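## Task

Robot r1 begins in the delivery room and r2 in the mail room; the connecting door is locked but a service window is open. The delivery room table holds four parcels, each marked on top with a mail stop code, and the letter trays on the mail room shelf carry codes on their fronts. Every parcel whose code matches a tray must end up in that tray, fully within its walls; all non-matching parcels must stay on the table, and the trays must stay on the shelf. At the end both robots must have released everything and backed away. No robot may fall over or be left leaning, or the task fails. Anything that stays in place only because a robot is holding it does not count.

## Robot and tools

Robots: two identical Hello Robot Stretch 4 units, r1 and r2. Each has an omni-wheel base, a lift on a mast, a telescoping arm that extends forward, a three-joint wrist (yaw, pitch, roll) and a two-finger gripper. Each is about 1.6 m tall, and its base rim is within 0.23 m of its base origin. Cameras on each robot: rN_head_camera, rN_head_left_camera, rN_head_right_camera and rN_wrist_camera.

Frames: the base frame has its origin on the floor under the base centre, with x forward, y left and z up. hand_pose (link pinch, a point between the open fingertips) is reported in this frame and may be somewhat inaccurate. The odometry frame is the base frame as it was at scene start. base_odometry counts wheel rotation, so wheel slip shows up as travel. Heading runs from -3.142 to 3.142 and is positive to the left. Each robot reports only in its own frames, so where the robots stand relative to each other can only be judged from images, lidar_m and wrist_depth_mm.

execute_actions(actions, cameras): actions is a list holding at most one action object; an empty list just returns state and images. The action object is keyed by "r1" and/or "r2". Under each robot you may give:
- base: exactly one relative command, an offset from where the base last reported itself. translate_m means straight-line drive in metres, -2 to 2, forward positive. strafe_m means sideways drive in metres, -2 to 2, left positive. rotate_rad means turning in place in radians, -3.2 to 3.2, counter-clockwise (left) positive.
- joints: absolute targets by name. lift_m is 0 to 1.2 m. arm_m is extension, 0 to 0.55 m. wrist_yaw_rad is -1.134 to 4.276: 0 points forward, positive turns left, 3.14 is folded back, and above 3.4 the arm may block it. wrist_pitch_rad is -1.117 to 4.259: 0 is level, 1.57 points straight down. wrist_roll_rad is -1.117 to 4.259: 0 keeps the fingers at equal height, and positive rolls clockwise when viewed from behind the gripper. gripper_m is the fingertip gap, -0.038 to 0.141 m; negative values press the fingers together. A joint target outside its range is clipped and reported. Any other out-of-range value or unknown key rejects the whole call.
- pace: "slow", "default", "fast" or "max". Base speed is 0.1, 0.3, 0.4 or 0.6 m/s and turning speed is 1, 2, 3 or 4 rad/s. A raised lift lowers both caps, down to 0.3 m/s and 1 rad/s at lift 1.2.
- contact_limits: {"arm_m": 0 to 0.75}, the push force at which the arm stops (default 0.5).
- end_of_arm: "enable_torque" (sent alone) re-enables wrist or gripper motors that have shut off.
All motions within one action start together, and an action lasts at most 15 s. cameras is a list of camera names, or "all"; [] returns no images.

wait(seconds 0 to 10) lets the simulation run without new commands. zoom_image(camera, region [x0,y0,x1,y1], at most 504x504 px) enlarges part of the latest image. read_manual returns only licence text. finished_scene(scene) ends the scene permanently and reports whether it succeeded.

Result lines: base_status and joint_status report how each motion ended. "done" for the base means the wheels turned the full amount. "off_target" means the motion stopped short and may still be pushing. "contact_stop_at_<key>" means the motion hit something; the part goes slack, and a slack lift can sink. "limit_stop_at_<name>" covers tilt over 6 degrees and own_body (self-collision). "torque_fault" means a wrist or gripper motor shut off. on_its_own describes what was not commanded, where "held at" is a target. lidar_m gives 12 distances in 30-degree sectors, counter-clockwise from straight ahead (4th is left, 7th behind, 10th right); "-" means nothing seen or closer than 0.25 m. wrist_depth_mm is a 7x7 grid of depths in mm from the top left. turned_by_wheels and turned_by_imu differing by more than 0.1 rad suggests a collision or slip. base_tilt is in degrees. motor_effort is in percent, with the peak in brackets; a change in gripper effort indicates a firm grip.

Practice: at scene start, unfold the wrist with lift_m 0.4 and wrist_yaw_rad 0. To grasp, command a gap smaller than the parcel's width. Parcels must cross between rooms through the service window, most likely handed from r1 to r2. Robots must never press together: base-to-base contact followed by any further driving is a hard press and ends the run. Travel can differ by about 3 cm per metre. Carrying more than 1 kg with the arm past 0.2 m while driving or turning risks tipping. If fingertips jam on a surface, raise the lift. After a stop, later calls in the same reply do not run. Release all parcels and move clear before calling finished_scene.

Each tool is called after "Request:" in YAML: its name, and indented under it one key for each argument.

## Session

Request:
execute_actions:
  actions: []

Scene clock: 0.00 s.
r1.base_odometry: x=+0.000 y=+0.000 heading=+0.000 (m, m, rad; r1's odometry frame)
r1.turned_by_wheels: +0.000 (rad since the last result)
r1.turned_by_imu: +0.000 (rad since the last result)
r1.base_tilt: forward=-0.3 right=-0.1 (deg)
r1.lidar_m: 1.21 0.84 0.79 0.86 1.18 1.15 1.24 1.51 3.89 1.24 1.59 3.10
r1.base_status: not commanded
r1.joint_positions: lift_m=+0.282 arm_m=-0.002 wrist_yaw_rad=+3.138 wrist_pitch_rad=+0.001 wrist_roll_rad=-0.011 gripper_m=+0.057
r1.joint_status: not commanded
r1.motor_effort: lift_m=+21 arm_m=+0 wrist_yaw_rad=+2 wrist_pitch_rad=-5 wrist_roll_rad=-2 gripper_m=-5 wheel_0=+1 wheel_1=+0 wheel_2=+0 (%)
r1.hand_pose: x=-0.1194 y=+0.0885 z=+0.4600 quat_wxyz=(+0.002, +0.000, -0.006, +1.000) (m; r1's base frame)
r1.wrist_depth_mm: - 139 238 1499 1281 1138 1025 / - 110 138 1430 1281 1138 1025 / - 114 138 1430 1255 1138 1025 / 138 135 174 1430 1255 1118 1025 / 213 1921 1661 1430 1255 1118 1025 / 221 1708 196 1397 198 1118 1008 / 222 1060 1138 144 1160 1060 1008
r2.base_odometry: x=+0.000 y=+0.000 heading=+0.000 (m, m, rad; r2's odometry frame)
r2.turned_by_wheels: +0.000 (rad since the last result)
r2.turned_by_imu: +0.000 (rad since the last result)
r2.base_tilt: forward=+0.1 right=+0.5 (deg)
r2.lidar_m: 1.12 0.69 0.66 0.81 1.14 2.07 2.17 2.98 3.05 3.66 2.76 2.67
r2.base_status: not commanded
r2.joint_positions: lift_m=+0.272 arm_m=-0.002 wrist_yaw_rad=+3.069 wrist_pitch_rad=+0.022 wrist_roll_rad=-0.006 gripper_m=+0.057
r2.joint_status: not commanded
r2.motor_effort: lift_m=+19 arm_m=+0 wrist_yaw_rad=+1 wrist_pitch_rad=-7 wrist_roll_rad=-3 gripper_m=-3 wheel_0=+2 wheel_1=+0 wheel_2=+0 (%)
r2.hand_pose: x=-0.1119 y=+0.1082 z=+0.4436 quat_wxyz=(+0.036, -0.011, -0.003, +0.999) (m; r2's base frame)
r2.wrist_depth_mm: - 141 - - - 1863 1756 / - 124 229 - - 1921 1708 / - 134 191 - - 1921 1756 / 142 143 - - - 1921 1756 / - - - - - 1921 1756 / 1430 1576 195 1576 196 1537 1537 / 1008 1008 1060 106 1060 991 1042
pictures: r1_head_camera, r1_head_left_camera, r1_head_right_camera, r1_wrist_camera, r2_head_camera, r2_head_left_camera, r2_head_right_camera, r2_wrist_camera
Images, in order (width x height): r1_head_camera 420x560, r1_head_left_camera 420x672, r1_head_right_camera 420x672, r1_wrist_camera 616x392, r2_head_camera 420x560, r2_head_left_camera 420x672, r2_head_right_camera 420x672, r2_wrist_camera 616x392.

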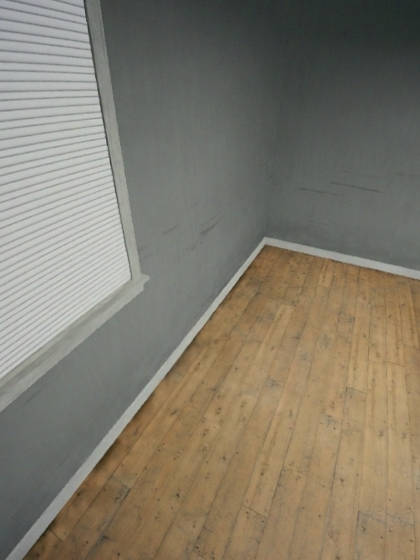

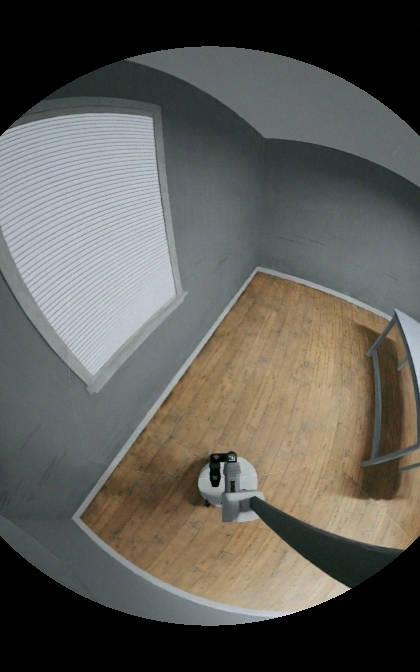

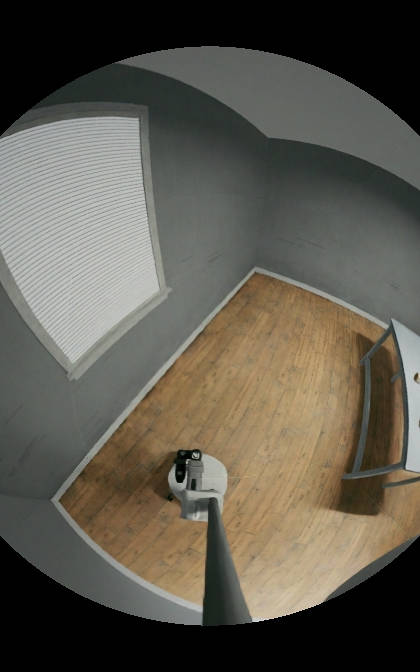

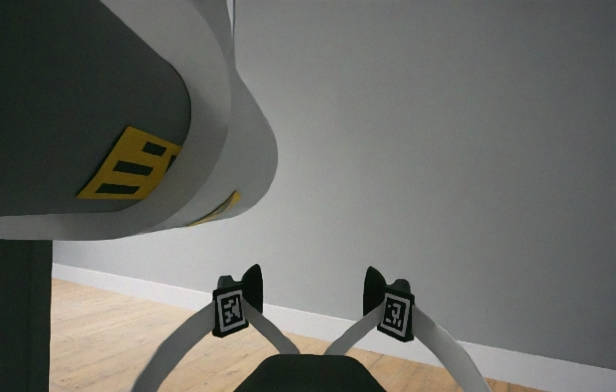

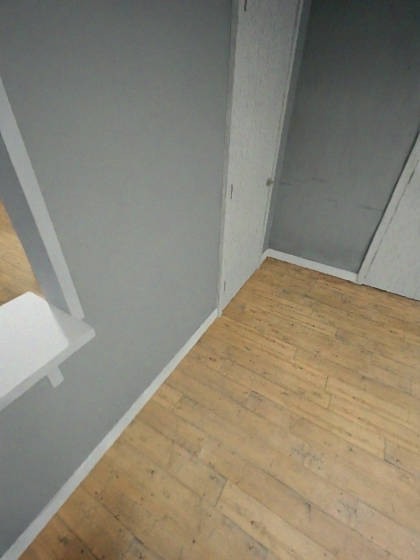

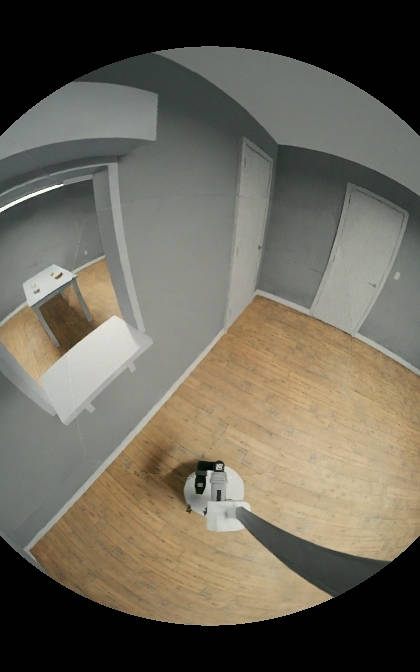

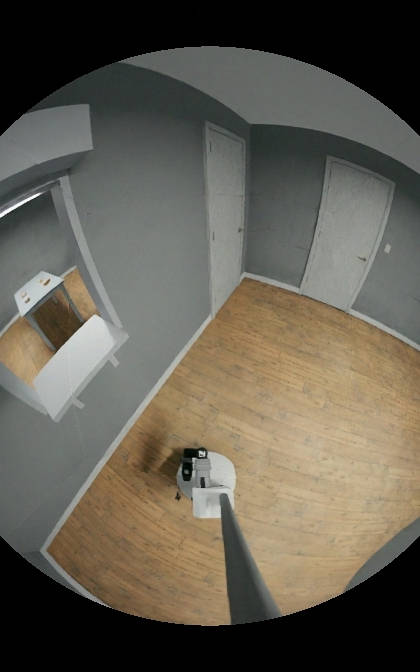

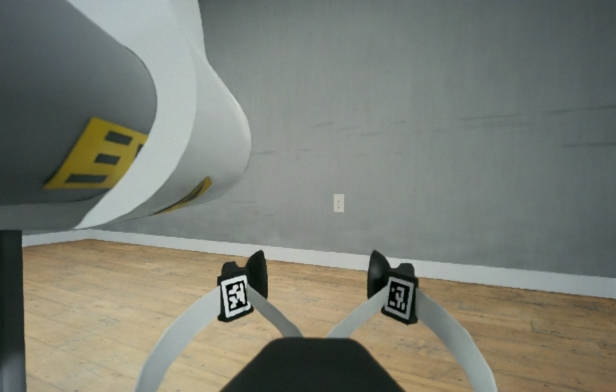

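Request:
execute_actions:
  actions:
    - {"r1":{"base":{"rotate_rad":-1.5},"joints":{"lift_m":0.95,"wrist_yaw_rad":0,"wrist_pitch_rad":0.9,"gripper_m":0.12}},"r2":{"base":{"rotate_rad":-2.2},"joints":{"lift_m":0.95,"wrist_yaw_rad":0}}}
  cameras: ["r1_head_camera","r1_wrist_camera","r2_head_camera","r2_head_left_camera"]

Scene clock: 8.53 s.
r1.base_odometry: x=+0.000 y=+0.000 heading=-1.500 (m, m, rad; r1's odometry frame)
r1.turned_by_wheels: -1.500 (rad since the last result)
r1.turned_by_imu: -1.492 (rad since the last result)
r1.base_tilt: forward=-0.4 right=-0.2 (deg)
r1.lidar_m: 1.24 1.73 2.80 1.12 0.83 0.82 0.89 1.20 1.15 1.23 1.61 1.53
r1.base_status: done
r1.joint_positions: lift_m=+0.950 arm_m=-0.002 wrist_yaw_rad=+0.000 wrist_pitch_rad=+0.901 wrist_roll_rad=-0.011 gripper_m=+0.120
r1.joint_status: all done
r1.motor_effort: lift_m=+24(25) arm_m=+0(0) wrist_yaw_rad=+1(6) wrist_pitch_rad=-4(2) wrist_roll_rad=-2(2) gripper_m=+1(4) wheel_0=+1(9) wheel_1=+1(8) wheel_2=+0(7) (%)
r1.hand_pose: x=+0.3478 y=-0.0874 z=+0.9017 quat_wxyz=(+0.900, -0.005, +0.436, +0.003) (m; r1's base frame)
r1.wrist_depth_mm: - - - - - - - / 1921 1863 1808 1921 1808 1983 1863 / 1661 1618 1618 1576 1576 1618 1618 / 1397 1430 1430 1430 1430 1430 1430 / 1255 1281 1255 1255 1255 1229 1255 / 1138 1098 213 1138 1078 1118 1138 / 1042 1025 1042 142 1042 1025 1042
r2.base_odometry: x=+0.000 y=+0.000 heading=-2.199 (m, m, rad; r2's odometry frame)
r2.turned_by_wheels: -2.199 (rad since the last result)
r2.turned_by_imu: -2.222 (rad since the last result)
r2.base_tilt: forward=+0.2 right=+0.5 (deg)
r2.lidar_m: 3.05 3.10 2.90 2.70 1.30 0.74 0.67 0.68 1.02 2.05 2.09 2.65
r2.base_status: done
r2.joint_positions: lift_m=+0.950 arm_m=-0.002 wrist_yaw_rad=+0.001 wrist_pitch_rad=+0.022 wrist_roll_rad=-0.006 gripper_m=+0.057
r2.joint_status: all done
r2.motor_effort: lift_m=+23(24) arm_m=+0(0) wrist_yaw_rad=+0(8) wrist_pitch_rad=-8(8) wrist_roll_rad=-1(1) gripper_m=-3(3) wheel_0=+4(8) wheel_1=+2(10) wheel_2=+4(11) (%)
r2.hand_pose: x=+0.4578 y=-0.0873 z=+1.1215 quat_wxyz=(+1.000, -0.003, +0.011, +0.000) (m; r2's base frame)
r2.wrist_depth_mm: - - - - - - - / - - - - - - - / - - - - - - - / - - - - - - - / - - - - - - - / - - 195 - 196 - - / - - - 106 - - -
pictures: r1_head_camera, r1_wrist_camera, r2_head_camera, r2_head_left_camera
Images, in order (width x height): r1_head_camera 420x560, r1_wrist_camera 616x392, r2_head_camera 420x560, r2_head_left_camera 420x672.

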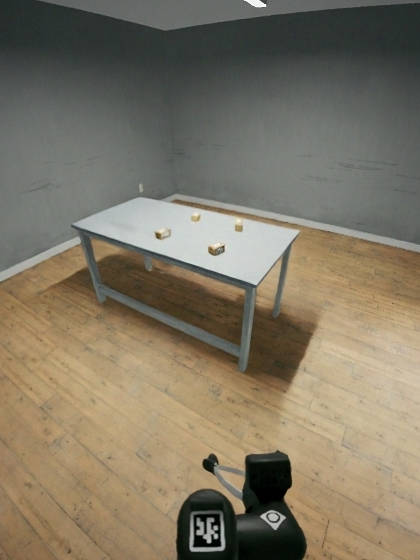

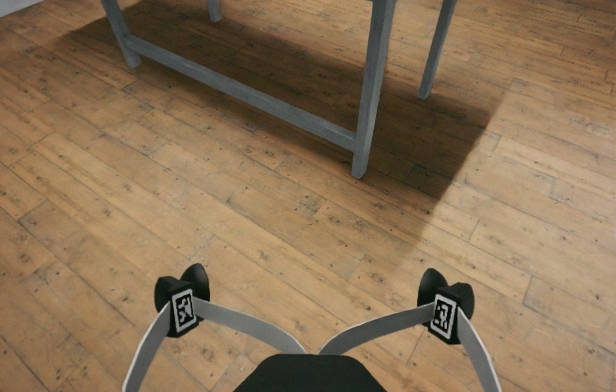

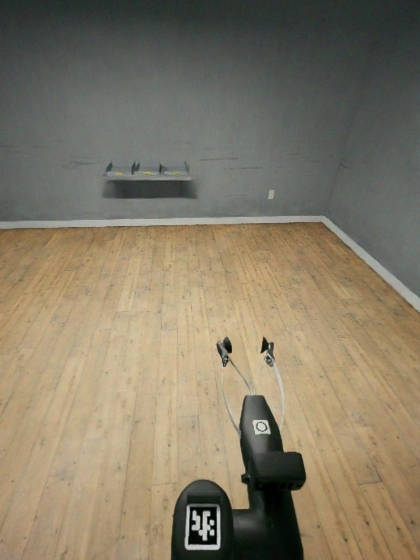

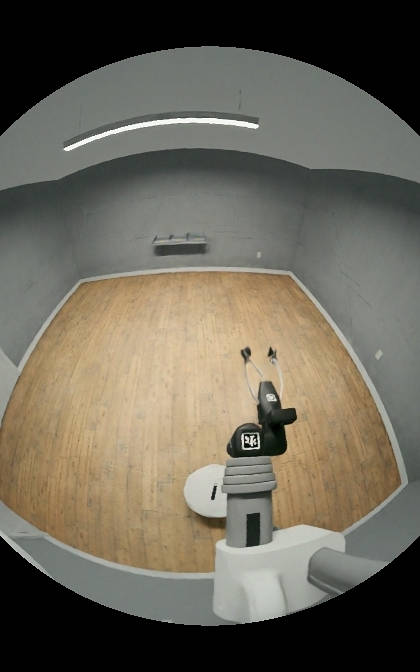

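Request:
execute_actions:
  actions:
    - {"r1":{"base":{"rotate_rad":0.45}},"r2":{"base":{"translate_m":1.9},"pace":"fast"}}
  cameras: ["r1_head_camera","r2_head_camera"]

Scene clock: 21.17 s.
r1.base_odometry: x=+0.000 y=+0.000 heading=-1.050 (m, m, rad; r1's odometry frame)
r1.turned_by_wheels: +0.450 (rad since the last result)
r1.turned_by_imu: +0.445 (rad since the last result)
r1.base_tilt: forward=-0.5 right=-0.2 (deg)
r1.lidar_m: 1.61 3.10 1.20 0.86 0.81 0.88 1.18 1.15 1.19 1.48 1.89 1.22
r1.base_status: done
r1.joint_positions: lift_m=+0.950 arm_m=-0.002 wrist_yaw_rad=+0.000 wrist_pitch_rad=+0.901 wrist_roll_rad=-0.011 gripper_m=+0.120
r1.joint_status: not commanded
r1.motor_effort: lift_m=+24(24) arm_m=+0(0) wrist_yaw_rad=+1(1) wrist_pitch_rad=-4(3) wrist_roll_rad=-2(3) gripper_m=-2(2) wheel_0=-2(6) wheel_1=-2(6) wheel_2=-1(6) (%)
r1.hand_pose: x=+0.3478 y=-0.0874 z=+0.9017 quat_wxyz=(+0.900, -0.005, +0.436, +0.003) (m; r1's base frame)
r1.wrist_depth_mm: - - - - - - - / 1921 1921 1921 1921 1808 1863 1863 / 1661 1618 1618 1618 1618 1618 1576 / 1464 1464 1430 1430 1397 1366 1397 / 1281 1281 1281 1281 1255 1281 1255 / 1138 1098 212 1138 1098 1098 1138 / 1042 1025 1042 141 1025 1042 1042
r2.base_odometry: x=-1.116 y=-1.537 heading=-2.199 (m, m, rad; r2's odometry frame)
r2.turned_by_wheels: +0.000 (rad since the last result)
r2.turned_by_imu: +0.004 (rad since the last result)
r2.base_tilt: forward=+0.2 right=+0.5 (deg)
r2.lidar_m: 1.16 1.17 1.52 2.91 2.95 2.92 2.69 2.73 2.00 1.86 1.89 1.73
r2.base_status: done
r2.joint_positions: lift_m=+0.950 arm_m=-0.002 wrist_yaw_rad=+0.000 wrist_pitch_rad=+0.022 wrist_roll_rad=-0.006 gripper_m=+0.057
r2.joint_status: not commanded
r2.motor_effort: lift_m=+22(23) arm_m=+0(0) wrist_yaw_rad=+1(2) wrist_pitch_rad=-8(7) wrist_roll_rad=-2(2) gripper_m=-4(2) wheel_0=+5(8) wheel_1=+3(7) wheel_2=-2(14) (%)
r2.hand_pose: x=+0.4578 y=-0.0873 z=+1.1216 quat_wxyz=(+1.000, -0.003, +0.011, +0.000) (m; r2's base frame)
r2.wrist_depth_mm: 1336 1366 1366 1366 1397 1430 1430 / 1336 1366 1366 1397 1397 1397 1430 / 1336 1366 1397 1397 1397 1430 1430 / 1336 1366 1366 1397 1397 1464 1464 / 1336 1366 1397 1430 1430 1430 1499 / 1205 1160 195 1430 196 1464 1430 / 960 931 1397 106 1464 1464 1499
pictures: r1_head_camera, r2_head_camera
Images, in order (width x height): r1_head_camera 420x560, r2_head_camera 420x560.

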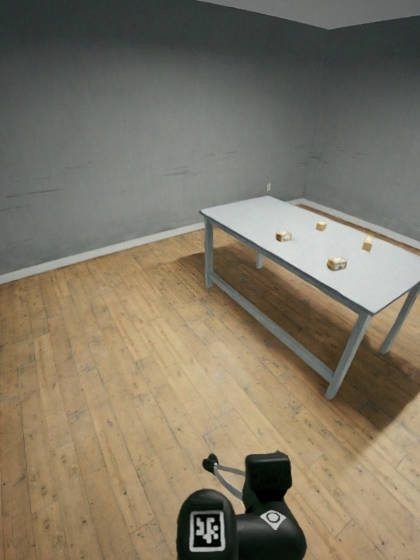

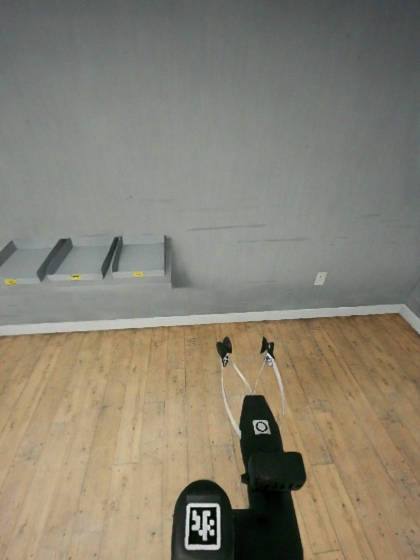

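Request:
execute_actions:
  actions:
    - {"r1":{"base":{"rotate_rad":1.05}},"r2":{"base":{"strafe_m":0.75}}}
  cameras: []

Request:
zoom_image:
  camera: "r2_head_camera"
  region: [0,200,200,320]

Request:
execute_actions:
  actions:
    - {"r1":{"base":{"strafe_m":-1.1}}}
  cameras: ["r1_head_camera","r2_head_camera","r1_wrist_camera"]

Scene clock: 30.03 s.
r1.base_odometry: x=+0.000 y=+0.000 heading=-0.001 (m, m, rad; r1's odometry frame)
r1.turned_by_wheels: +1.050 (rad since the last result)
r1.turned_by_imu: +1.042 (rad since the last result)
r1.base_tilt: forward=-0.4 right=-0.2 (deg)
r1.lidar_m: 1.17 0.82 0.80 0.84 1.18 1.17 1.22 1.52 3.89 1.22 1.60 3.12
r1.base_status: done
r1.joint_positions: lift_m=+0.950 arm_m=-0.002 wrist_yaw_rad=+0.000 wrist_pitch_rad=+0.901 wrist_roll_rad=-0.011 gripper_m=+0.120
r1.joint_status: not commanded
r1.motor_effort: lift_m=+22(24) arm_m=+0(0) wrist_yaw_rad=+2(1) wrist_pitch_rad=-3(4) wrist_roll_rad=-2(2) gripper_m=+0(4) wheel_0=-2(6) wheel_1=-2(8) wheel_2=-1(7) (%)
r1.hand_pose: x=+0.3478 y=-0.0874 z=+0.9018 quat_wxyz=(+0.900, -0.005, +0.436, +0.003) (m; r1's base frame)
r1.wrist_depth_mm: 707 866 1118 1576 - - - / 750 931 1229 1708 1863 1863 1863 / 798 1008 1336 1661 1618 1618 1618 / 842 1078 1397 1430 1397 1430 1430 / 904 1160 1255 1255 1255 1281 1255 / 960 1118 213 1138 1098 1118 1138 / 1008 1025 1042 142 1042 1025 1025
r2.base_odometry: x=-0.510 y=-1.978 heading=-2.199 (m, m, rad; r2's odometry frame)
r2.turned_by_wheels: +0.000 (rad since the last result)
r2.turned_by_imu: +0.000 (rad since the last result)
r2.base_tilt: forward=+0.2 right=+0.5 (deg)
r2.lidar_m: 1.08 1.11 2.00 2.15 2.19 2.77 2.76 2.82 2.79 2.59 2.46 1.17
r2.base_status: done
r2.joint_positions: lift_m=+0.950 arm_m=-0.002 wrist_yaw_rad=+0.000 wrist_pitch_rad=+0.022 wrist_roll_rad=-0.006 gripper_m=+0.057
r2.joint_status: not commanded
r2.motor_effort: lift_m=+22(22) arm_m=+0(0) wrist_yaw_rad=-2(1) wrist_pitch_rad=-8(8) wrist_roll_rad=-2(0) gripper_m=-4(5) wheel_0=-2(14) wheel_1=+2(10) wheel_2=+0(2) (%)
r2.hand_pose: x=+0.4578 y=-0.0873 z=+1.1216 quat_wxyz=(+1.000, -0.003, +0.011, +0.000) (m; r2's base frame)
r2.wrist_depth_mm: 1255 1281 1281 1308 1308 1336 1336 / 1255 1281 1308 1308 1336 1336 1366 / 1308 1281 1308 1336 1336 1366 1366 / 1281 1281 1308 1336 1336 1366 1397 / 1281 1281 1308 1336 1366 1366 1397 / 1281 1308 195 1255 196 1397 1366 / 1308 1308 904 106 931 931 1397
pictures: none
No camera images: the call's "cameras" was empty. Leave "cameras" out to get every camera's image.

Region (0, 200, 200, 320) of r2_head_camera's 420x560 image, scaled by 2.520, with more detail than that image has; it fills the top 302 rows of this view, and the rest is white.

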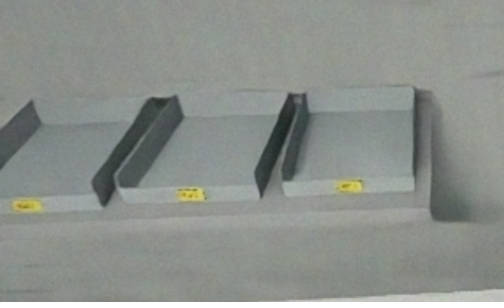

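Scene clock: 35.03 s.
r1.base_odometry: x=-0.001 y=-1.100 heading=-0.001 (m, m, rad; r1's odometry frame)
r1.turned_by_wheels: +0.000 (rad since the last result)
r1.turned_by_imu: -0.002 (rad since the last result)
r1.base_tilt: forward=-0.4 right=-0.2 (deg)
r1.lidar_m: 2.62 1.89 1.76 1.85 1.80 1.60 1.66 2.34 0.25 0.25 0.25 0.68
r1.base_status: done
r1.joint_positions: lift_m=+0.950 arm_m=-0.002 wrist_yaw_rad=+0.000 wrist_pitch_rad=+0.901 wrist_roll_rad=-0.011 gripper_m=+0.120
r1.joint_status: not commanded
r1.motor_effort: lift_m=+22(22) arm_m=+0(0) wrist_yaw_rad=+2(1) wrist_pitch_rad=-4(4) wrist_roll_rad=-2(2) gripper_m=+1(1) wheel_0=+0(11) wheel_1=+0(10) wheel_2=+0(1) (%)
r1.hand_pose: x=+0.3478 y=-0.0874 z=+0.9018 quat_wxyz=(+0.900, -0.005, +0.436, +0.003) (m; r1's base frame)
r1.wrist_depth_mm: 1576 1921 - - - - 1921 / 1618 1863 1921 1921 1863 1863 1863 / 1618 1661 1618 1576 1618 1618 1576 / 1397 1430 1397 1430 1397 1397 1397 / 1281 1308 1255 1255 1281 1255 1229 / 1138 1118 212 1138 1078 991 1118 / 1042 1042 1042 141 1025 917 1042
r2.base_odometry: x=-0.510 y=-1.978 heading=-2.199 (m, m, rad; r2's odometry frame)
r2.turned_by_wheels: +0.000 (rad since the last result)
r2.turned_by_imu: -0.001 (rad since the last result)
r2.base_tilt: forward=+0.2 right=+0.5 (deg)
r2.lidar_m: 1.07 1.11 1.98 2.16 2.18 2.76 2.76 2.81 2.79 2.60 2.44 1.18
r2.base_status: not commanded
r2.joint_positions: lift_m=+0.950 arm_m=-0.002 wrist_yaw_rad=+0.000 wrist_pitch_rad=+0.022 wrist_roll_rad=-0.006 gripper_m=+0.057
r2.joint_status: not commanded
r2.motor_effort: lift_m=+22(22) arm_m=+0(0) wrist_yaw_rad=+0(1) wrist_pitch_rad=-7(8) wrist_roll_rad=-2(2) gripper_m=-4(4) wheel_0=-3(3) wheel_1=+2(1) wheel_2=+0(0) (%)
r2.hand_pose: x=+0.4578 y=-0.0873 z=+1.1216 quat_wxyz=(+1.000, -0.003, +0.011, +0.000) (m; r2's base frame)
r2.wrist_depth_mm: 1255 1255 1308 1281 1308 1336 1366 / 1255 1281 1281 1308 1308 1366 1366 / 1281 1255 1308 1308 1308 1366 1366 / 1281 1281 1336 1336 1336 1366 1366 / 1308 1281 1308 1308 1336 1336 1366 / 1281 1308 195 1281 196 1366 1397 / 1308 1308 904 106 931 931 1397
pictures: r1_head_camera, r1_wrist_camera, r2_head_camera
Images, in order (width x height): r1_head_camera 420x560, r1_wrist_camera 616x392, r2_head_camera 420x560.

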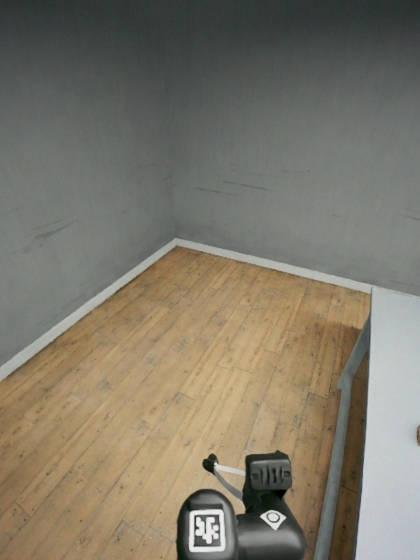

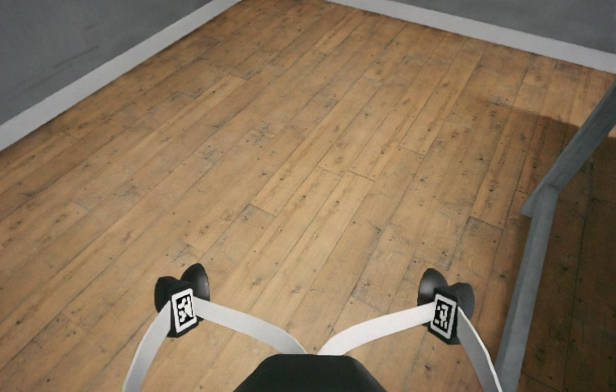

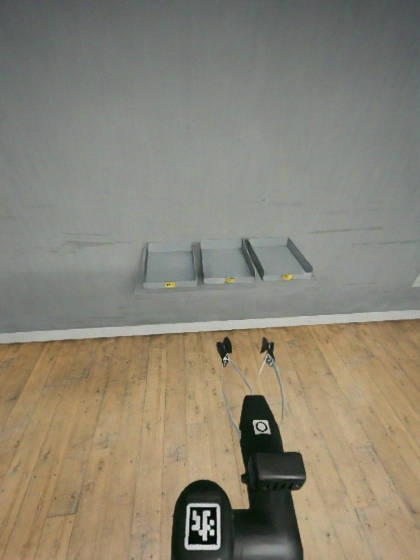

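Request:
execute_actions:
  actions:
    - {"r1":{"base":{"strafe_m":0.35}},"r2":{"base":{"translate_m":0.35},"joints":{"lift_m":0.9,"wrist_pitch_rad":0.3}}}
  cameras: ["r2_wrist_camera"]

Request:
execute_actions:
  actions:
    - {"r1":{"base":{"rotate_rad":-1.57},"joints":{"lift_m":1.1}}}
  cameras: ["r1_head_camera","r1_wrist_camera"]

Scene clock: 42.63 s.
r1.base_odometry: x=-0.001 y=-0.750 heading=-0.001 (m, m, rad; r1's odometry frame)
r1.turned_by_wheels: +0.000 (rad since the last result)
r1.turned_by_imu: -0.002 (rad since the last result)
r1.base_tilt: forward=-0.4 right=-0.2 (deg)
r1.lidar_m: 2.19 1.53 1.45 1.54 1.64 1.53 1.50 2.14 0.50 0.49 0.69 2.76
r1.base_status: done
r1.joint_positions: lift_m=+0.950 arm_m=-0.002 wrist_yaw_rad=+0.000 wrist_pitch_rad=+0.901 wrist_roll_rad=-0.011 gripper_m=+0.120
r1.joint_status: not commanded
r1.motor_effort: lift_m=+22(22) arm_m=+0(0) wrist_yaw_rad=+1(1) wrist_pitch_rad=-4(3) wrist_roll_rad=-2(2) gripper_m=-1(0) wheel_0=-1(10) wheel_1=+0(8) wheel_2=+0(1) (%)
r1.hand_pose: x=+0.3478 y=-0.0874 z=+0.9018 quat_wxyz=(+0.900, -0.005, +0.436, +0.003) (m; r1's base frame)
r1.wrist_depth_mm: 1255 1576 - - - - - / 1336 1661 1921 1863 1863 1863 1921 / 1430 1618 1661 1576 1576 1661 1618 / 1397 1464 1430 1430 1430 1397 1430 / 1281 1281 1255 1255 1281 1255 1255 / 1138 1118 212 1160 1078 1118 1138 / 1042 1025 1042 141 1042 1025 1042
r2.base_odometry: x=-0.715 y=-2.261 heading=-2.199 (m, m, rad; r2's odometry frame)
r2.turned_by_wheels: +0.000 (rad since the last result)
r2.turned_by_imu: +0.000 (rad since the last result)
r2.base_tilt: forward=+0.2 right=+0.5 (deg)
r2.lidar_m: 0.73 0.72 1.55 2.19 2.22 2.82 3.11 3.17 2.76 2.57 1.90 0.79
r2.base_status: done
r2.joint_positions: lift_m=+0.900 arm_m=-0.002 wrist_yaw_rad=+0.000 wrist_pitch_rad=+0.302 wrist_roll_rad=-0.006 gripper_m=+0.057
r2.joint_status: all done
r2.motor_effort: lift_m=+16(20) arm_m=+0(0) wrist_yaw_rad=-1(1) wrist_pitch_rad=-7(8) wrist_roll_rad=-1(1) gripper_m=-4(4) wheel_0=+3(14) wheel_1=+2(8) wheel_2=-3(13) (%)
r2.hand_pose: x=+0.4448 y=-0.0874 z=+0.9927 quat_wxyz=(+0.989, -0.003, +0.150, +0.001) (m; r2's base frame)
r2.wrist_depth_mm: 854 866 878 878 904 917 904 / 891 904 904 917 931 931 946 / 917 931 946 976 991 991 991 / 976 976 991 960 976 1008 1060 / 1042 778 778 778 732 768 741 / 1060 597 195 597 196 621 621 / 1118 1118 1160 106 1182 1205 1229
pictures: r2_wrist_camera
Images, in order (width x height): r2_wrist_camera 616x392.

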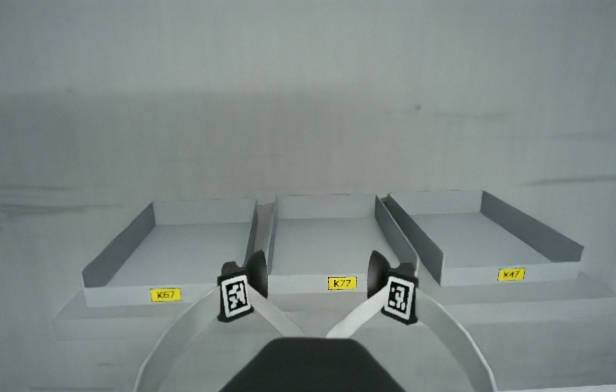

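Scene clock: 44.80 s.
r1.base_odometry: x=-0.001 y=-0.750 heading=-1.571 (m, m, rad; r1's odometry frame)
r1.turned_by_wheels: -1.570 (rad since the last result)
r1.turned_by_imu: -1.561 (rad since the last result)
r1.base_tilt: forward=-0.4 right=-0.1 (deg)
r1.lidar_m: 0.49 0.70 2.75 2.20 1.58 1.45 1.55 1.60 1.52 1.47 2.14 0.50
r1.base_status: done
r1.joint_positions: lift_m=+1.100 arm_m=-0.002 wrist_yaw_rad=+0.000 wrist_pitch_rad=+0.901 wrist_roll_rad=-0.011 gripper_m=+0.120
r1.joint_status: all done
r1.motor_effort: lift_m=+24(26) arm_m=+0(0) wrist_yaw_rad=+1(1) wrist_pitch_rad=-4(3) wrist_roll_rad=-2(2) gripper_m=-2(2) wheel_0=+0(4) wheel_1=+1(8) wheel_2=+1(7) (%)
r1.hand_pose: x=+0.3478 y=-0.0874 z=+1.0517 quat_wxyz=(+0.900, -0.005, +0.436, +0.003) (m; r1's base frame)
r1.wrist_depth_mm: 1025 1025 1025 1025 1025 - - / 854 820 854 842 854 - - / 1661 732 715 723 732 1808 1808 / 1618 1576 654 634 654 1618 1576 / 1430 1397 1397 580 597 1430 1464 / 1336 1281 212 1281 535 1281 1281 / 1182 1182 1182 141 1160 1118 1160
r2.base_odometry: x=-0.715 y=-2.261 heading=-2.199 (m, m, rad; r2's odometry frame)
r2.turned_by_wheels: +0.000 (rad since the last result)
r2.turned_by_imu: +0.000 (rad since the last result)
r2.base_tilt: forward=+0.2 right=+0.5 (deg)
r2.lidar_m: 0.72 0.75 1.54 2.19 2.24 2.81 3.12 3.18 2.75 2.57 1.89 0.80
r2.base_status: not commanded
r2.joint_positions: lift_m=+0.900 arm_m=-0.002 wrist_yaw_rad=+0.000 wrist_pitch_rad=+0.302 wrist_roll_rad=-0.006 gripper_m=+0.057
r2.joint_status: not commanded
r2.motor_effort: lift_m=+16(16) arm_m=+0(0) wrist_yaw_rad=+1(0) wrist_pitch_rad=-7(7) wrist_roll_rad=-2(2) gripper_m=-4(3) wheel_0=+3(3) wheel_1=+2(2) wheel_2=-4(4) (%)
r2.hand_pose: x=+0.4448 y=-0.0874 z=+0.9927 quat_wxyz=(+0.989, -0.003, +0.150, +0.001) (m; r2's base frame)
r2.wrist_depth_mm: 854 854 866 878 891 904 917 / 891 904 904 917 931 931 946 / 931 931 946 960 991 991 991 / 976 976 991 960 976 1008 1060 / 1008 778 788 778 732 778 741 / 1078 603 195 597 196 621 621 / 1138 1138 1160 106 1182 1205 1255
pictures: r1_head_camera, r1_wrist_camera
Images, in order (width x height): r1_head_camera 420x560, r1_wrist_camera 616x392.

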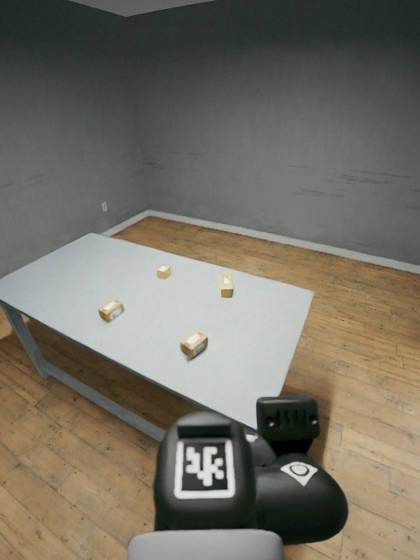

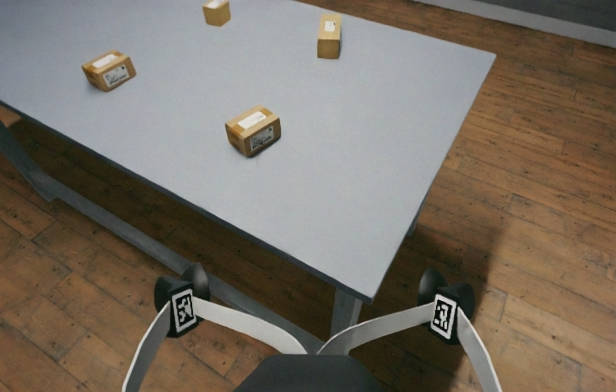

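Request:
execute_actions:
  actions:
    - {"r1":{"base":{"rotate_rad":0.35},"joints":{"arm_m":0.5,"wrist_pitch_rad":1.3}}}
  cameras: ["r1_wrist_camera"]

Scene clock: 50.83 s.
r1.base_odometry: x=+0.000 y=-0.750 heading=-1.221 (m, m, rad; r1's odometry frame)
r1.turned_by_wheels: +0.350 (rad since the last result)
r1.turned_by_imu: +0.347 (rad since the last result)
r1.base_tilt: forward=-0.3 right=-0.2 (deg)
r1.lidar_m: 0.60 1.19 2.75 1.66 1.47 1.48 1.71 1.52 1.49 1.70 3.24 0.50
r1.base_status: done
r1.joint_positions: lift_m=+1.100 arm_m=+0.499 wrist_yaw_rad=+0.000 wrist_pitch_rad=+1.300 wrist_roll_rad=-0.011 gripper_m=+0.120
r1.joint_status: all done
r1.motor_effort: lift_m=+24(24) arm_m=+8(9) wrist_yaw_rad=+1(2) wrist_pitch_rad=-1(2) wrist_roll_rad=-2(2) gripper_m=-1(3) wheel_0=-1(8) wheel_1=-1(6) wheel_2=+0(7) (%)
r1.hand_pose: x=+0.7466 y=-0.0874 z=+0.9999 quat_wxyz=(+0.796, -0.005, +0.605, +0.004) (m; r1's base frame)
r1.wrist_depth_mm: 1464 559 559 559 554 549 549 / 1397 539 525 535 530 525 525 / 1336 521 508 504 504 504 500 / 1281 1281 488 484 484 480 480 / 1229 1255 473 466 462 459 459 / 1205 1160 212 442 402 433 439 / 1138 1138 1118 142 424 421 424
r2.base_odometry: x=-0.715 y=-2.261 heading=-2.199 (m, m, rad; r2's odometry frame)
r2.turned_by_wheels: +0.000 (rad since the last result)
r2.turned_by_imu: -0.001 (rad since the last result)
r2.base_tilt: forward=+0.2 right=+0.5 (deg)
r2.lidar_m: 0.72 0.76 1.53 2.20 2.22 2.80 3.13 3.17 2.77 2.56 1.90 0.80
r2.base_status: not commanded
r2.joint_positions: lift_m=+0.900 arm_m=-0.002 wrist_yaw_rad=+0.000 wrist_pitch_rad=+0.302 wrist_roll_rad=-0.006 gripper_m=+0.057
r2.joint_status: not commanded
r2.motor_effort: lift_m=+16(16) arm_m=+0(0) wrist_yaw_rad=-1(1) wrist_pitch_rad=-9(7) wrist_roll_rad=-2(3) gripper_m=-2(3) wheel_0=+3(3) wheel_1=+2(2) wheel_2=-4(3) (%)
r2.hand_pose: x=+0.4448 y=-0.0874 z=+0.9927 quat_wxyz=(+0.989, -0.003, +0.150, +0.001) (m; r2's base frame)
r2.wrist_depth_mm: 854 866 866 878 891 917 917 / 904 904 917 917 931 946 960 / 931 946 960 960 976 991 991 / 960 991 976 960 976 1008 1060 / 1025 778 778 778 732 768 750 / 1060 597 195 597 196 615 621 / 1138 1138 1160 106 1205 1205 1229
pictures: r1_wrist_camera
Images, in order (width x height): r1_wrist_camera 616x392.

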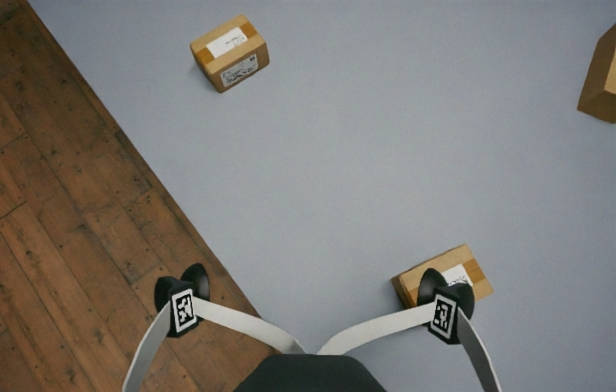

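Request:
zoom_image:
  camera: "r1_wrist_camera"
  region: [170,0,290,100]

Request:
zoom_image:
  camera: "r1_wrist_camera"
  region: [380,230,500,330]

Region (170, 0, 290, 100) of r1_wrist_camera's 616x392 image, scaled by 4.200.

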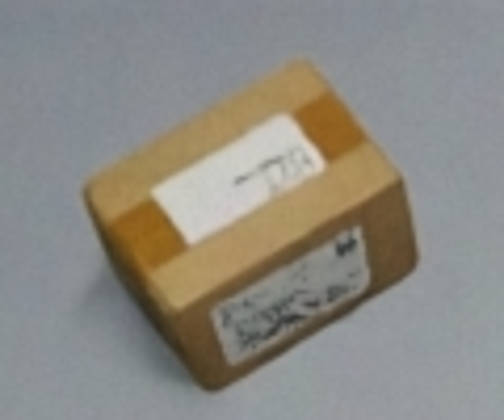

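Region (380, 230, 500, 330) of r1_wrist_camera's 616x392 image, scaled by 4.200.

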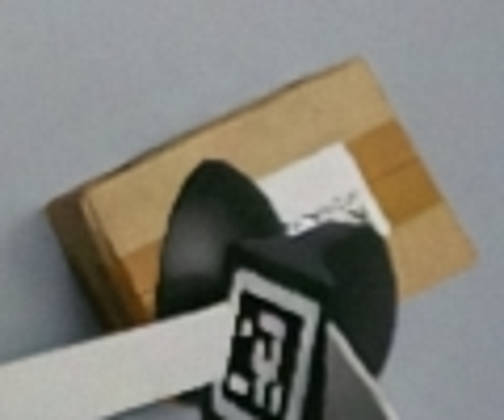

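Request:
execute_actions:
  actions:
    - {"r1":{"base":{"strafe_m":-0.09},"joints":{"lift_m":0.95,"arm_m":0.42,"wrist_pitch_rad":1.5,"wrist_roll_rad":1.1}}}
  cameras: ["r1_wrist_camera"]

Scene clock: 62.30 s.
r1.base_odometry: x=-0.085 y=-0.781 heading=-1.221 (m, m, rad; r1's odometry frame)
r1.turned_by_wheels: +0.000 (rad since the last result)
r1.turned_by_imu: -0.001 (rad since the last result)
r1.base_tilt: forward=-0.3 right=-0.2 (deg)
r1.lidar_m: 0.52 1.02 2.83 1.75 1.55 1.54 1.63 1.46 1.40 1.63 3.16 0.46
r1.base_status: done
r1.joint_positions: lift_m=+0.950 arm_m=+0.421 wrist_yaw_rad=+0.000 wrist_pitch_rad=+1.500 wrist_roll_rad=+1.100 gripper_m=+0.120
r1.joint_status: all done
r1.motor_effort: lift_m=+16(22) arm_m=-7(7) wrist_yaw_rad=+2(1) wrist_pitch_rad=+0(5) wrist_roll_rad=-1(2) gripper_m=+0(4) wheel_0=+1(9) wheel_1=+1(9) wheel_2=+1(1) (%)
r1.hand_pose: x=+0.6126 y=-0.0874 z=+0.8408 quat_wxyz=(+0.624, +0.382, +0.581, -0.356) (m; r1's base frame)
r1.wrist_depth_mm: 327 320 315 309 303 298 294 / 325 266 296 306 301 296 291 / 324 265 297 306 300 294 290 / 322 315 307 303 297 293 287 / 319 312 307 303 296 290 286 / 315 310 213 298 293 809 946 / 315 309 1042 141 1025 798 798
r2.base_odometry: x=-0.715 y=-2.261 heading=-2.199 (m, m, rad; r2's odometry frame)
r2.turned_by_wheels: +0.000 (rad since the last result)
r2.turned_by_imu: +0.000 (rad since the last result)
r2.base_tilt: forward=+0.2 right=+0.5 (deg)
r2.lidar_m: 0.72 0.75 1.56 2.18 2.21 2.81 3.12 3.17 2.75 2.56 1.88 0.80
r2.base_status: not commanded
r2.joint_positions: lift_m=+0.900 arm_m=-0.002 wrist_yaw_rad=+0.000 wrist_pitch_rad=+0.302 wrist_roll_rad=-0.006 gripper_m=+0.057
r2.joint_status: not commanded
r2.motor_effort: lift_m=+16(16) arm_m=+0(0) wrist_yaw_rad=-1(1) wrist_pitch_rad=-8(8) wrist_roll_rad=-2(1) gripper_m=-3(3) wheel_0=+3(3) wheel_1=+2(2) wheel_2=-3(4) (%)
r2.hand_pose: x=+0.4448 y=-0.0874 z=+0.9927 quat_wxyz=(+0.989, -0.003, +0.150, +0.001) (m; r2's base frame)
r2.wrist_depth_mm: 854 866 866 891 891 904 917 / 891 904 904 917 931 946 946 / 931 946 960 976 976 976 1008 / 976 991 976 960 960 1008 1060 / 1008 778 778 778 732 778 741 / 1042 597 195 603 196 621 621 / 1118 1118 1160 106 1182 1182 1229
pictures: r1_wrist_camera
Images, in order (width x height): r1_wrist_camera 616x392.

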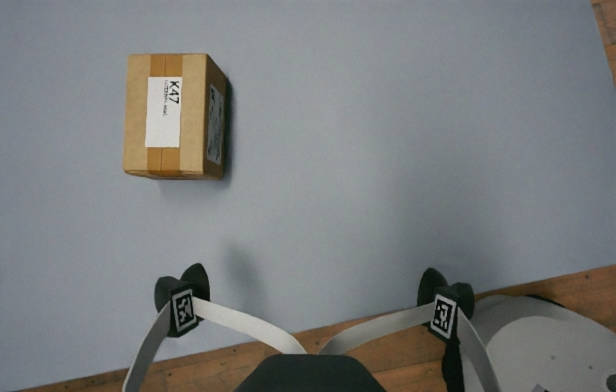

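Request:
execute_actions:
  actions:
    - {"r1":{"base":{"strafe_m":-0.053},"joints":{"arm_m":0.56}}}
  cameras: []

Request:
execute_actions:
  actions:
    - {"r1":{"joints":{"lift_m":0.885}}}
  cameras: ["r1_wrist_camera"]

Scene clock: 73.00 s.
r1.base_odometry: x=-0.135 y=-0.799 heading=-1.221 (m, m, rad; r1's odometry frame)
r1.turned_by_wheels: +0.000 (rad since the last result)
r1.turned_by_imu: -0.001 (rad since the last result)
r1.base_tilt: forward=-0.4 right=-0.1 (deg)
r1.lidar_m: 0.45 0.93 2.87 1.81 1.58 1.58 1.61 1.43 1.35 1.73 3.12 0.43
r1.base_status: done
r1.joint_positions: lift_m=+0.950 arm_m=+0.546 wrist_yaw_rad=+0.000 wrist_pitch_rad=+1.500 wrist_roll_rad=+1.100 gripper_m=+0.120
r1.joint_status: all done
joint sent to its limit — the command would take r1.arm_m past its upper limit, so that joint was sent only as far as its limit.
r1.motor_effort: lift_m=+16(16) arm_m=+7(8) wrist_yaw_rad=+1(2) wrist_pitch_rad=+0(0) wrist_roll_rad=+0(0) gripper_m=-2(0) wheel_0=-1(9) wheel_1=-2(9) wheel_2=+1(2) (%)
r1.hand_pose: x=+0.7377 y=-0.0874 z=+0.8408 quat_wxyz=(+0.624, +0.382, +0.581, -0.356) (m; r1's base frame)
r1.wrist_depth_mm: 327 320 315 309 303 297 293 / 325 320 314 306 301 297 291 / 322 317 310 306 298 294 289 / 320 314 307 301 297 293 289 / 317 314 306 252 294 290 285 / 315 309 213 250 291 286 283 / 314 307 301 141 290 283 282
r2.base_odometry: x=-0.715 y=-2.261 heading=-2.199 (m, m, rad; r2's odometry frame)
r2.turned_by_wheels: +0.000 (rad since the last result)
r2.turned_by_imu: +0.000 (rad since the last result)
r2.base_tilt: forward=+0.1 right=+0.5 (deg)
r2.lidar_m: 0.72 0.74 1.54 2.19 2.23 2.81 3.12 3.17 2.77 2.57 1.90 0.79
r2.base_status: not commanded
r2.joint_positions: lift_m=+0.900 arm_m=-0.002 wrist_yaw_rad=+0.000 wrist_pitch_rad=+0.302 wrist_roll_rad=-0.006 gripper_m=+0.057
r2.joint_status: not commanded
r2.motor_effort: lift_m=+16(16) arm_m=+0(0) wrist_yaw_rad=+0(1) wrist_pitch_rad=-6(6) wrist_roll_rad=-2(3) gripper_m=-5(3) wheel_0=+3(3) wheel_1=+2(2) wheel_2=-3(4) (%)
r2.hand_pose: x=+0.4448 y=-0.0874 z=+0.9927 quat_wxyz=(+0.989, -0.003, +0.150, +0.001) (m; r2's base frame)
r2.wrist_depth_mm: 854 866 866 891 891 904 917 / 891 904 904 917 931 946 960 / 917 931 946 960 976 991 991 / 976 991 976 976 976 1008 1042 / 1008 778 788 778 732 768 741 / 1060 597 195 603 196 621 621 / 1118 1138 1160 106 1205 1229 1229
pictures: none
No camera images: the call's "cameras" was empty. Leave "cameras" out to get every camera's image.

Scene clock: 74.20 s.
r1.base_odometry: x=-0.135 y=-0.799 heading=-1.221 (m, m, rad; r1's odometry frame)
r1.turned_by_wheels: +0.000 (rad since the last result)
r1.turned_by_imu: +0.000 (rad since the last result)
r1.base_tilt: forward=-0.4 right=-0.1 (deg)
r1.lidar_m: 0.47 0.89 2.87 1.80 1.57 1.57 1.62 1.41 1.36 1.73 3.13 0.42
r1.base_status: not commanded
r1.joint_positions: lift_m=+0.886 arm_m=+0.546 wrist_yaw_rad=+0.000 wrist_pitch_rad=+1.504 wrist_roll_rad=+1.100 gripper_m=+0.120
r1.joint_status: all done
r1.motor_effort: lift_m=+6(16) arm_m=+7(7) wrist_yaw_rad=+2(2) wrist_pitch_rad=-12(11) wrist_roll_rad=-2(1) gripper_m=-1(0) wheel_0=+0(2) wheel_1=-1(1) wheel_2=+1(1) (%)
r1.hand_pose: x=+0.7367 y=-0.0874 z=+0.7766 quat_wxyz=(+0.623, +0.382, +0.582, -0.357) (m; r1's base frame)
r1.wrist_depth_mm: 266 260 255 250 246 242 237 / 264 257 253 249 243 239 236 / 262 255 250 247 242 236 234 / 259 254 249 243 240 236 232 / 256 253 196 194 237 234 230 / 254 250 193 192 236 209 229 / 252 247 243 141 233 229 228
r2.base_odometry: x=-0.715 y=-2.261 heading=-2.199 (m, m, rad; r2's odometry frame)
r2.turned_by_wheels: +0.000 (rad since the last result)
r2.turned_by_imu: +0.000 (rad since the last result)
r2.base_tilt: forward=+0.2 right=+0.5 (deg)
r2.lidar_m: 0.73 0.74 1.54 2.18 2.23 2.80 3.11 3.16 2.76 2.56 1.90 0.79
r2.base_status: not commanded
r2.joint_positions: lift_m=+0.900 arm_m=-0.002 wrist_yaw_rad=+0.000 wrist_pitch_rad=+0.302 wrist_roll_rad=-0.006 gripper_m=+0.057
r2.joint_status: not commanded
r2.motor_effort: lift_m=+16(16) arm_m=+0(0) wrist_yaw_rad=+0(0) wrist_pitch_rad=-6(6) wrist_roll_rad=-3(1) gripper_m=-3(4) wheel_0=+3(3) wheel_1=+2(2) wheel_2=-4(4) (%)
r2.hand_pose: x=+0.4448 y=-0.0874 z=+0.9927 quat_wxyz=(+0.989, -0.003, +0.150, +0.001) (m; r2's base frame)
r2.wrist_depth_mm: 854 854 866 878 878 904 917 / 891 891 904 917 931 931 960 / 917 946 946 960 976 991 1008 / 976 976 976 960 976 1025 1042 / 1025 778 788 778 732 768 750 / 1060 603 195 603 196 621 621 / 1138 1138 1160 106 1182 1229 1229
pictures: r1_wrist_camera
Images, in order (width x height): r1_wrist_camera 616x392.

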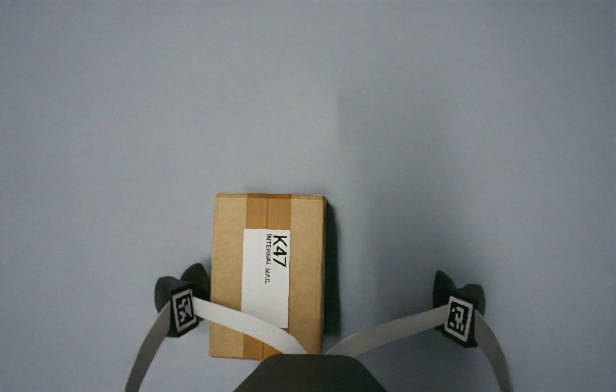

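Pressing a bit (pitch effort). Raise slightly and close.

Request:
execute_actions:
  actions:
    - {"r1":{"joints":{"lift_m":0.9,"gripper_m":0.02}}}
  cameras: []

Request:
execute_actions:
  actions:
    - {"r1":{"joints":{"lift_m":1.1,"arm_m":0.1,"wrist_pitch_rad":0.3,"wrist_roll_rad":0}}}
  cameras: ["r1_wrist_camera","r1_head_right_camera"]

Scene clock: 80.23 s.
r1.base_odometry: x=-0.135 y=-0.799 heading=-1.221 (m, m, rad; r1's odometry frame)
r1.turned_by_wheels: +0.000 (rad since the last result)
r1.turned_by_imu: -0.001 (rad since the last result)
r1.base_tilt: forward=-0.4 right=-0.2 (deg)
r1.lidar_m: 0.47 0.92 2.87 1.80 1.58 1.60 1.60 1.42 1.34 1.73 3.13 0.41
r1.base_status: not commanded
r1.joint_positions: lift_m=+0.900 arm_m=+0.546 wrist_yaw_rad=+0.000 wrist_pitch_rad=+1.500 wrist_roll_rad=+1.100 gripper_m=+0.020
r1.joint_status: all done
r1.motor_effort: lift_m=+24(25) arm_m=+7(7) wrist_yaw_rad=+2(1) wrist_pitch_rad=+0(11) wrist_roll_rad=-2(2) gripper_m=-22(18) wheel_0=+0(0) wheel_1=-1(1) wheel_2=+1(1) (%)
r1.hand_pose: x=+0.7377 y=-0.0874 z=+0.7901 quat_wxyz=(+0.624, +0.382, +0.581, -0.356) (m; r1's base frame)
r1.wrist_depth_mm: 272 267 260 257 252 247 245 / 270 265 260 255 251 246 243 / 267 264 258 253 249 244 241 / 266 260 256 193 247 242 239 / 264 258 255 190 245 241 238 / 260 257 188 187 186 239 236 / 260 255 251 185 240 236 235
r2.base_odometry: x=-0.715 y=-2.261 heading=-2.199 (m, m, rad; r2's odometry frame)
r2.turned_by_wheels: +0.000 (rad since the last result)
r2.turned_by_imu: +0.000 (rad since the last result)
r2.base_tilt: forward=+0.2 right=+0.5 (deg)
r2.lidar_m: 0.72 0.75 1.54 2.18 2.23 2.82 3.12 3.17 2.75 2.56 1.92 0.78
r2.base_status: not commanded
r2.joint_positions: lift_m=+0.900 arm_m=-0.002 wrist_yaw_rad=+0.000 wrist_pitch_rad=+0.302 wrist_roll_rad=-0.006 gripper_m=+0.057
r2.joint_status: not commanded
r2.motor_effort: lift_m=+16(16) arm_m=+0(0) wrist_yaw_rad=+0(0) wrist_pitch_rad=-6(7) wrist_roll_rad=+0(1) gripper_m=-3(3) wheel_0=+3(4) wheel_1=+2(2) wheel_2=-4(4) (%)
r2.hand_pose: x=+0.4448 y=-0.0874 z=+0.9927 quat_wxyz=(+0.989, -0.003, +0.150, +0.001) (m; r2's base frame)
r2.wrist_depth_mm: 854 866 866 891 891 904 904 / 891 904 917 931 931 946 960 / 917 946 960 960 960 991 1008 / 976 976 976 976 976 991 1042 / 1025 778 778 778 732 768 741 / 1060 597 195 597 196 621 615 / 1118 1138 1160 106 1182 1205 1229
pictures: none
No camera images: the call's "cameras" was empty. Leave "cameras" out to get every camera's image.

Scene clock: 82.63 s.
r1.base_odometry: x=-0.135 y=-0.799 heading=-1.221 (m, m, rad; r1's odometry frame)
r1.turned_by_wheels: +0.000 (rad since the last result)
r1.turned_by_imu: -0.001 (rad since the last result)
r1.base_tilt: forward=-0.5 right=-0.2 (deg)
r1.lidar_m: 0.48 0.92 2.87 1.81 1.58 1.58 1.61 1.42 1.36 1.74 3.14 0.42
r1.base_status: not commanded
r1.joint_positions: lift_m=+1.100 arm_m=+0.101 wrist_yaw_rad=+0.000 wrist_pitch_rad=+0.303 wrist_roll_rad=+0.000 gripper_m=+0.020
r1.joint_status: all done
r1.motor_effort: lift_m=+24(26) arm_m=-8(8) wrist_yaw_rad=+2(1) wrist_pitch_rad=-9(13) wrist_roll_rad=-3(9) gripper_m=-21(23) wheel_0=+0(0) wheel_1=-1(1) wheel_2=+1(1) (%)
r1.hand_pose: x=+0.5476 y=-0.0874 z=+1.1918 quat_wxyz=(+0.989, +0.000, +0.151, +0.000) (m; r1's base frame)
r1.wrist_depth_mm: - - - - - - - / - - - - - - - / - - - - - - - / - - - 193 - - - / - 1255 1229 190 - - - / - 931 188 187 186 - - / 1756 723 750 185 723 691 741
r2.base_odometry: x=-0.715 y=-2.261 heading=-2.199 (m, m, rad; r2's odometry frame)
r2.turned_by_wheels: +0.000 (rad since the last result)
r2.turned_by_imu: +0.000 (rad since the last result)
r2.base_tilt: forward=+0.2 right=+0.5 (deg)
r2.lidar_m: 0.72 0.73 1.56 2.19 2.24 2.81 3.12 3.17 2.77 2.57 1.92 0.79
r2.base_status: not commanded
r2.joint_positions: lift_m=+0.900 arm_m=-0.002 wrist_yaw_rad=+0.000 wrist_pitch_rad=+0.302 wrist_roll_rad=-0.006 gripper_m=+0.057
r2.joint_status: not commanded
r2.motor_effort: lift_m=+16(16) arm_m=+0(0) wrist_yaw_rad=-2(2) wrist_pitch_rad=-7(7) wrist_roll_rad=-1(3) gripper_m=-3(3) wheel_0=+3(3) wheel_1=+2(2) wheel_2=-4(4) (%)
r2.hand_pose: x=+0.4448 y=-0.0874 z=+0.9927 quat_wxyz=(+0.989, -0.003, +0.150, +0.001) (m; r2's base frame)
r2.wrist_depth_mm: 854 866 866 891 891 904 904 / 891 891 917 917 946 960 960 / 931 946 946 976 976 991 1008 / 960 976 976 960 976 1008 1060 / 1008 778 778 768 732 778 741 / 1060 597 195 597 196 615 621 / 1138 1118 1160 106 1182 1182 1229
pictures: r1_head_right_camera, r1_wrist_camera
Images, in order (width x height): r1_head_right_camera 420x672, r1_wrist_camera 616x392.

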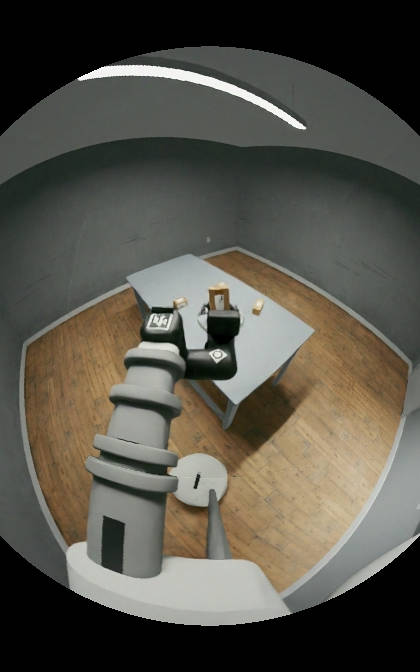

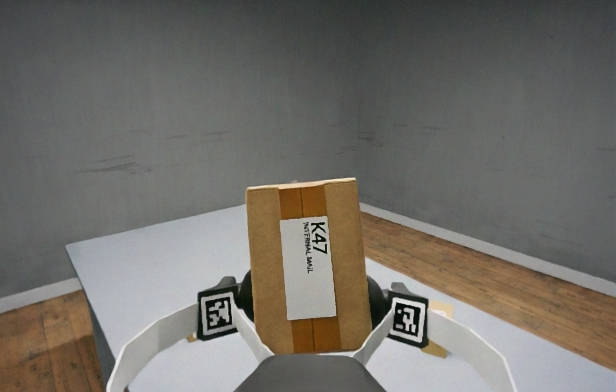

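Request:
execute_actions:
  actions:
    - {"r1":{"base":{"rotate_rad":-1.92}},"r2":{"base":{"rotate_rad":-2.514}}}
  cameras: ["r1_head_camera","r2_head_camera"]

Scene clock: 89.73 s.
r1.base_odometry: x=-0.135 y=-0.799 heading=-3.140 (m, m, rad; r1's odometry frame)
r1.turned_by_wheels: -1.920 (rad since the last result)
r1.turned_by_imu: -1.909 (rad since the last result)
r1.base_tilt: forward=-0.5 right=-0.2 (deg)
r1.lidar_m: 1.38 2.00 0.75 0.44 0.54 1.52 2.34 1.61 1.56 1.67 1.50 1.34
r1.base_status: done
r1.joint_positions: lift_m=+1.100 arm_m=+0.101 wrist_yaw_rad=+0.000 wrist_pitch_rad=+0.303 wrist_roll_rad=+0.000 gripper_m=+0.020
r1.joint_status: not commanded
r1.motor_effort: lift_m=+24(24) arm_m=-8(8) wrist_yaw_rad=+1(2) wrist_pitch_rad=-9(9) wrist_roll_rad=-3(3) gripper_m=-23(23) wheel_0=+3(6) wheel_1=+1(8) wheel_2=+1(6) (%)
r1.hand_pose: x=+0.5476 y=-0.0874 z=+1.1918 quat_wxyz=(+0.989, +0.000, +0.151, +0.000) (m; r1's base frame)
r1.wrist_depth_mm: 1921 1576 1308 - - 917 842 / - 1708 1397 - - 960 866 / - 1756 1499 - - 1008 904 / - 1863 1576 193 1464 1042 931 / - - 1661 190 1138 1078 960 / - - 187 186 186 1078 991 / 1708 1661 1708 185 1281 1060 1042
r2.base_odometry: x=-0.715 y=-2.261 heading=+1.572 (m, m, rad; r2's odometry frame)
r2.turned_by_wheels: -2.513 (rad since the last result)
r2.turned_by_imu: -2.539 (rad since the last result)
r2.base_tilt: forward=+0.2 right=+0.5 (deg)
r2.lidar_m: 3.23 2.67 2.58 1.74 0.76 0.73 0.78 1.68 2.17 2.25 3.01 3.00
r2.base_status: done
r2.joint_positions: lift_m=+0.900 arm_m=-0.002 wrist_yaw_rad=+0.000 wrist_pitch_rad=+0.302 wrist_roll_rad=-0.006 gripper_m=+0.057
r2.joint_status: not commanded
r2.motor_effort: lift_m=+16(16) arm_m=+0(0) wrist_yaw_rad=+0(0) wrist_pitch_rad=-7(7) wrist_roll_rad=+0(3) gripper_m=-3(4) wheel_0=+4(8) wheel_1=+3(8) wheel_2=+5(10) (%)
r2.hand_pose: x=+0.4448 y=-0.0874 z=+0.9927 quat_wxyz=(+0.989, -0.003, +0.150, +0.001) (m; r2's base frame)
r2.wrist_depth_mm: - - - - - - - / - - - - - - - / - - - - - - - / - - - - - - - / - - - - - - - / 1863 1921 195 1921 196 1863 1863 / 1537 1464 1499 106 1464 1430 1499
pictures: r1_head_camera, r2_head_camera
Images, in order (width x height): r1_head_camera 420x560, r2_head_camera 420x560.

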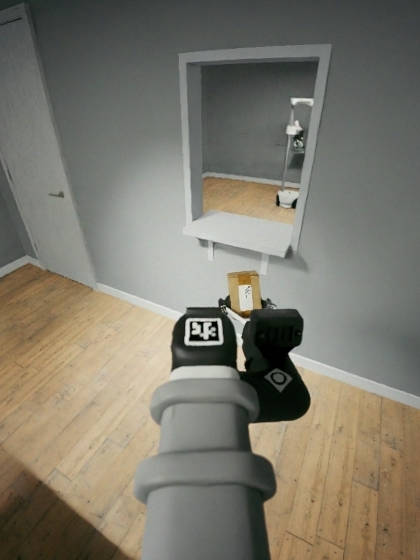

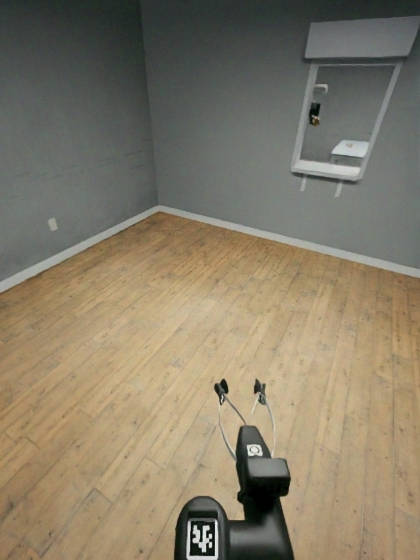

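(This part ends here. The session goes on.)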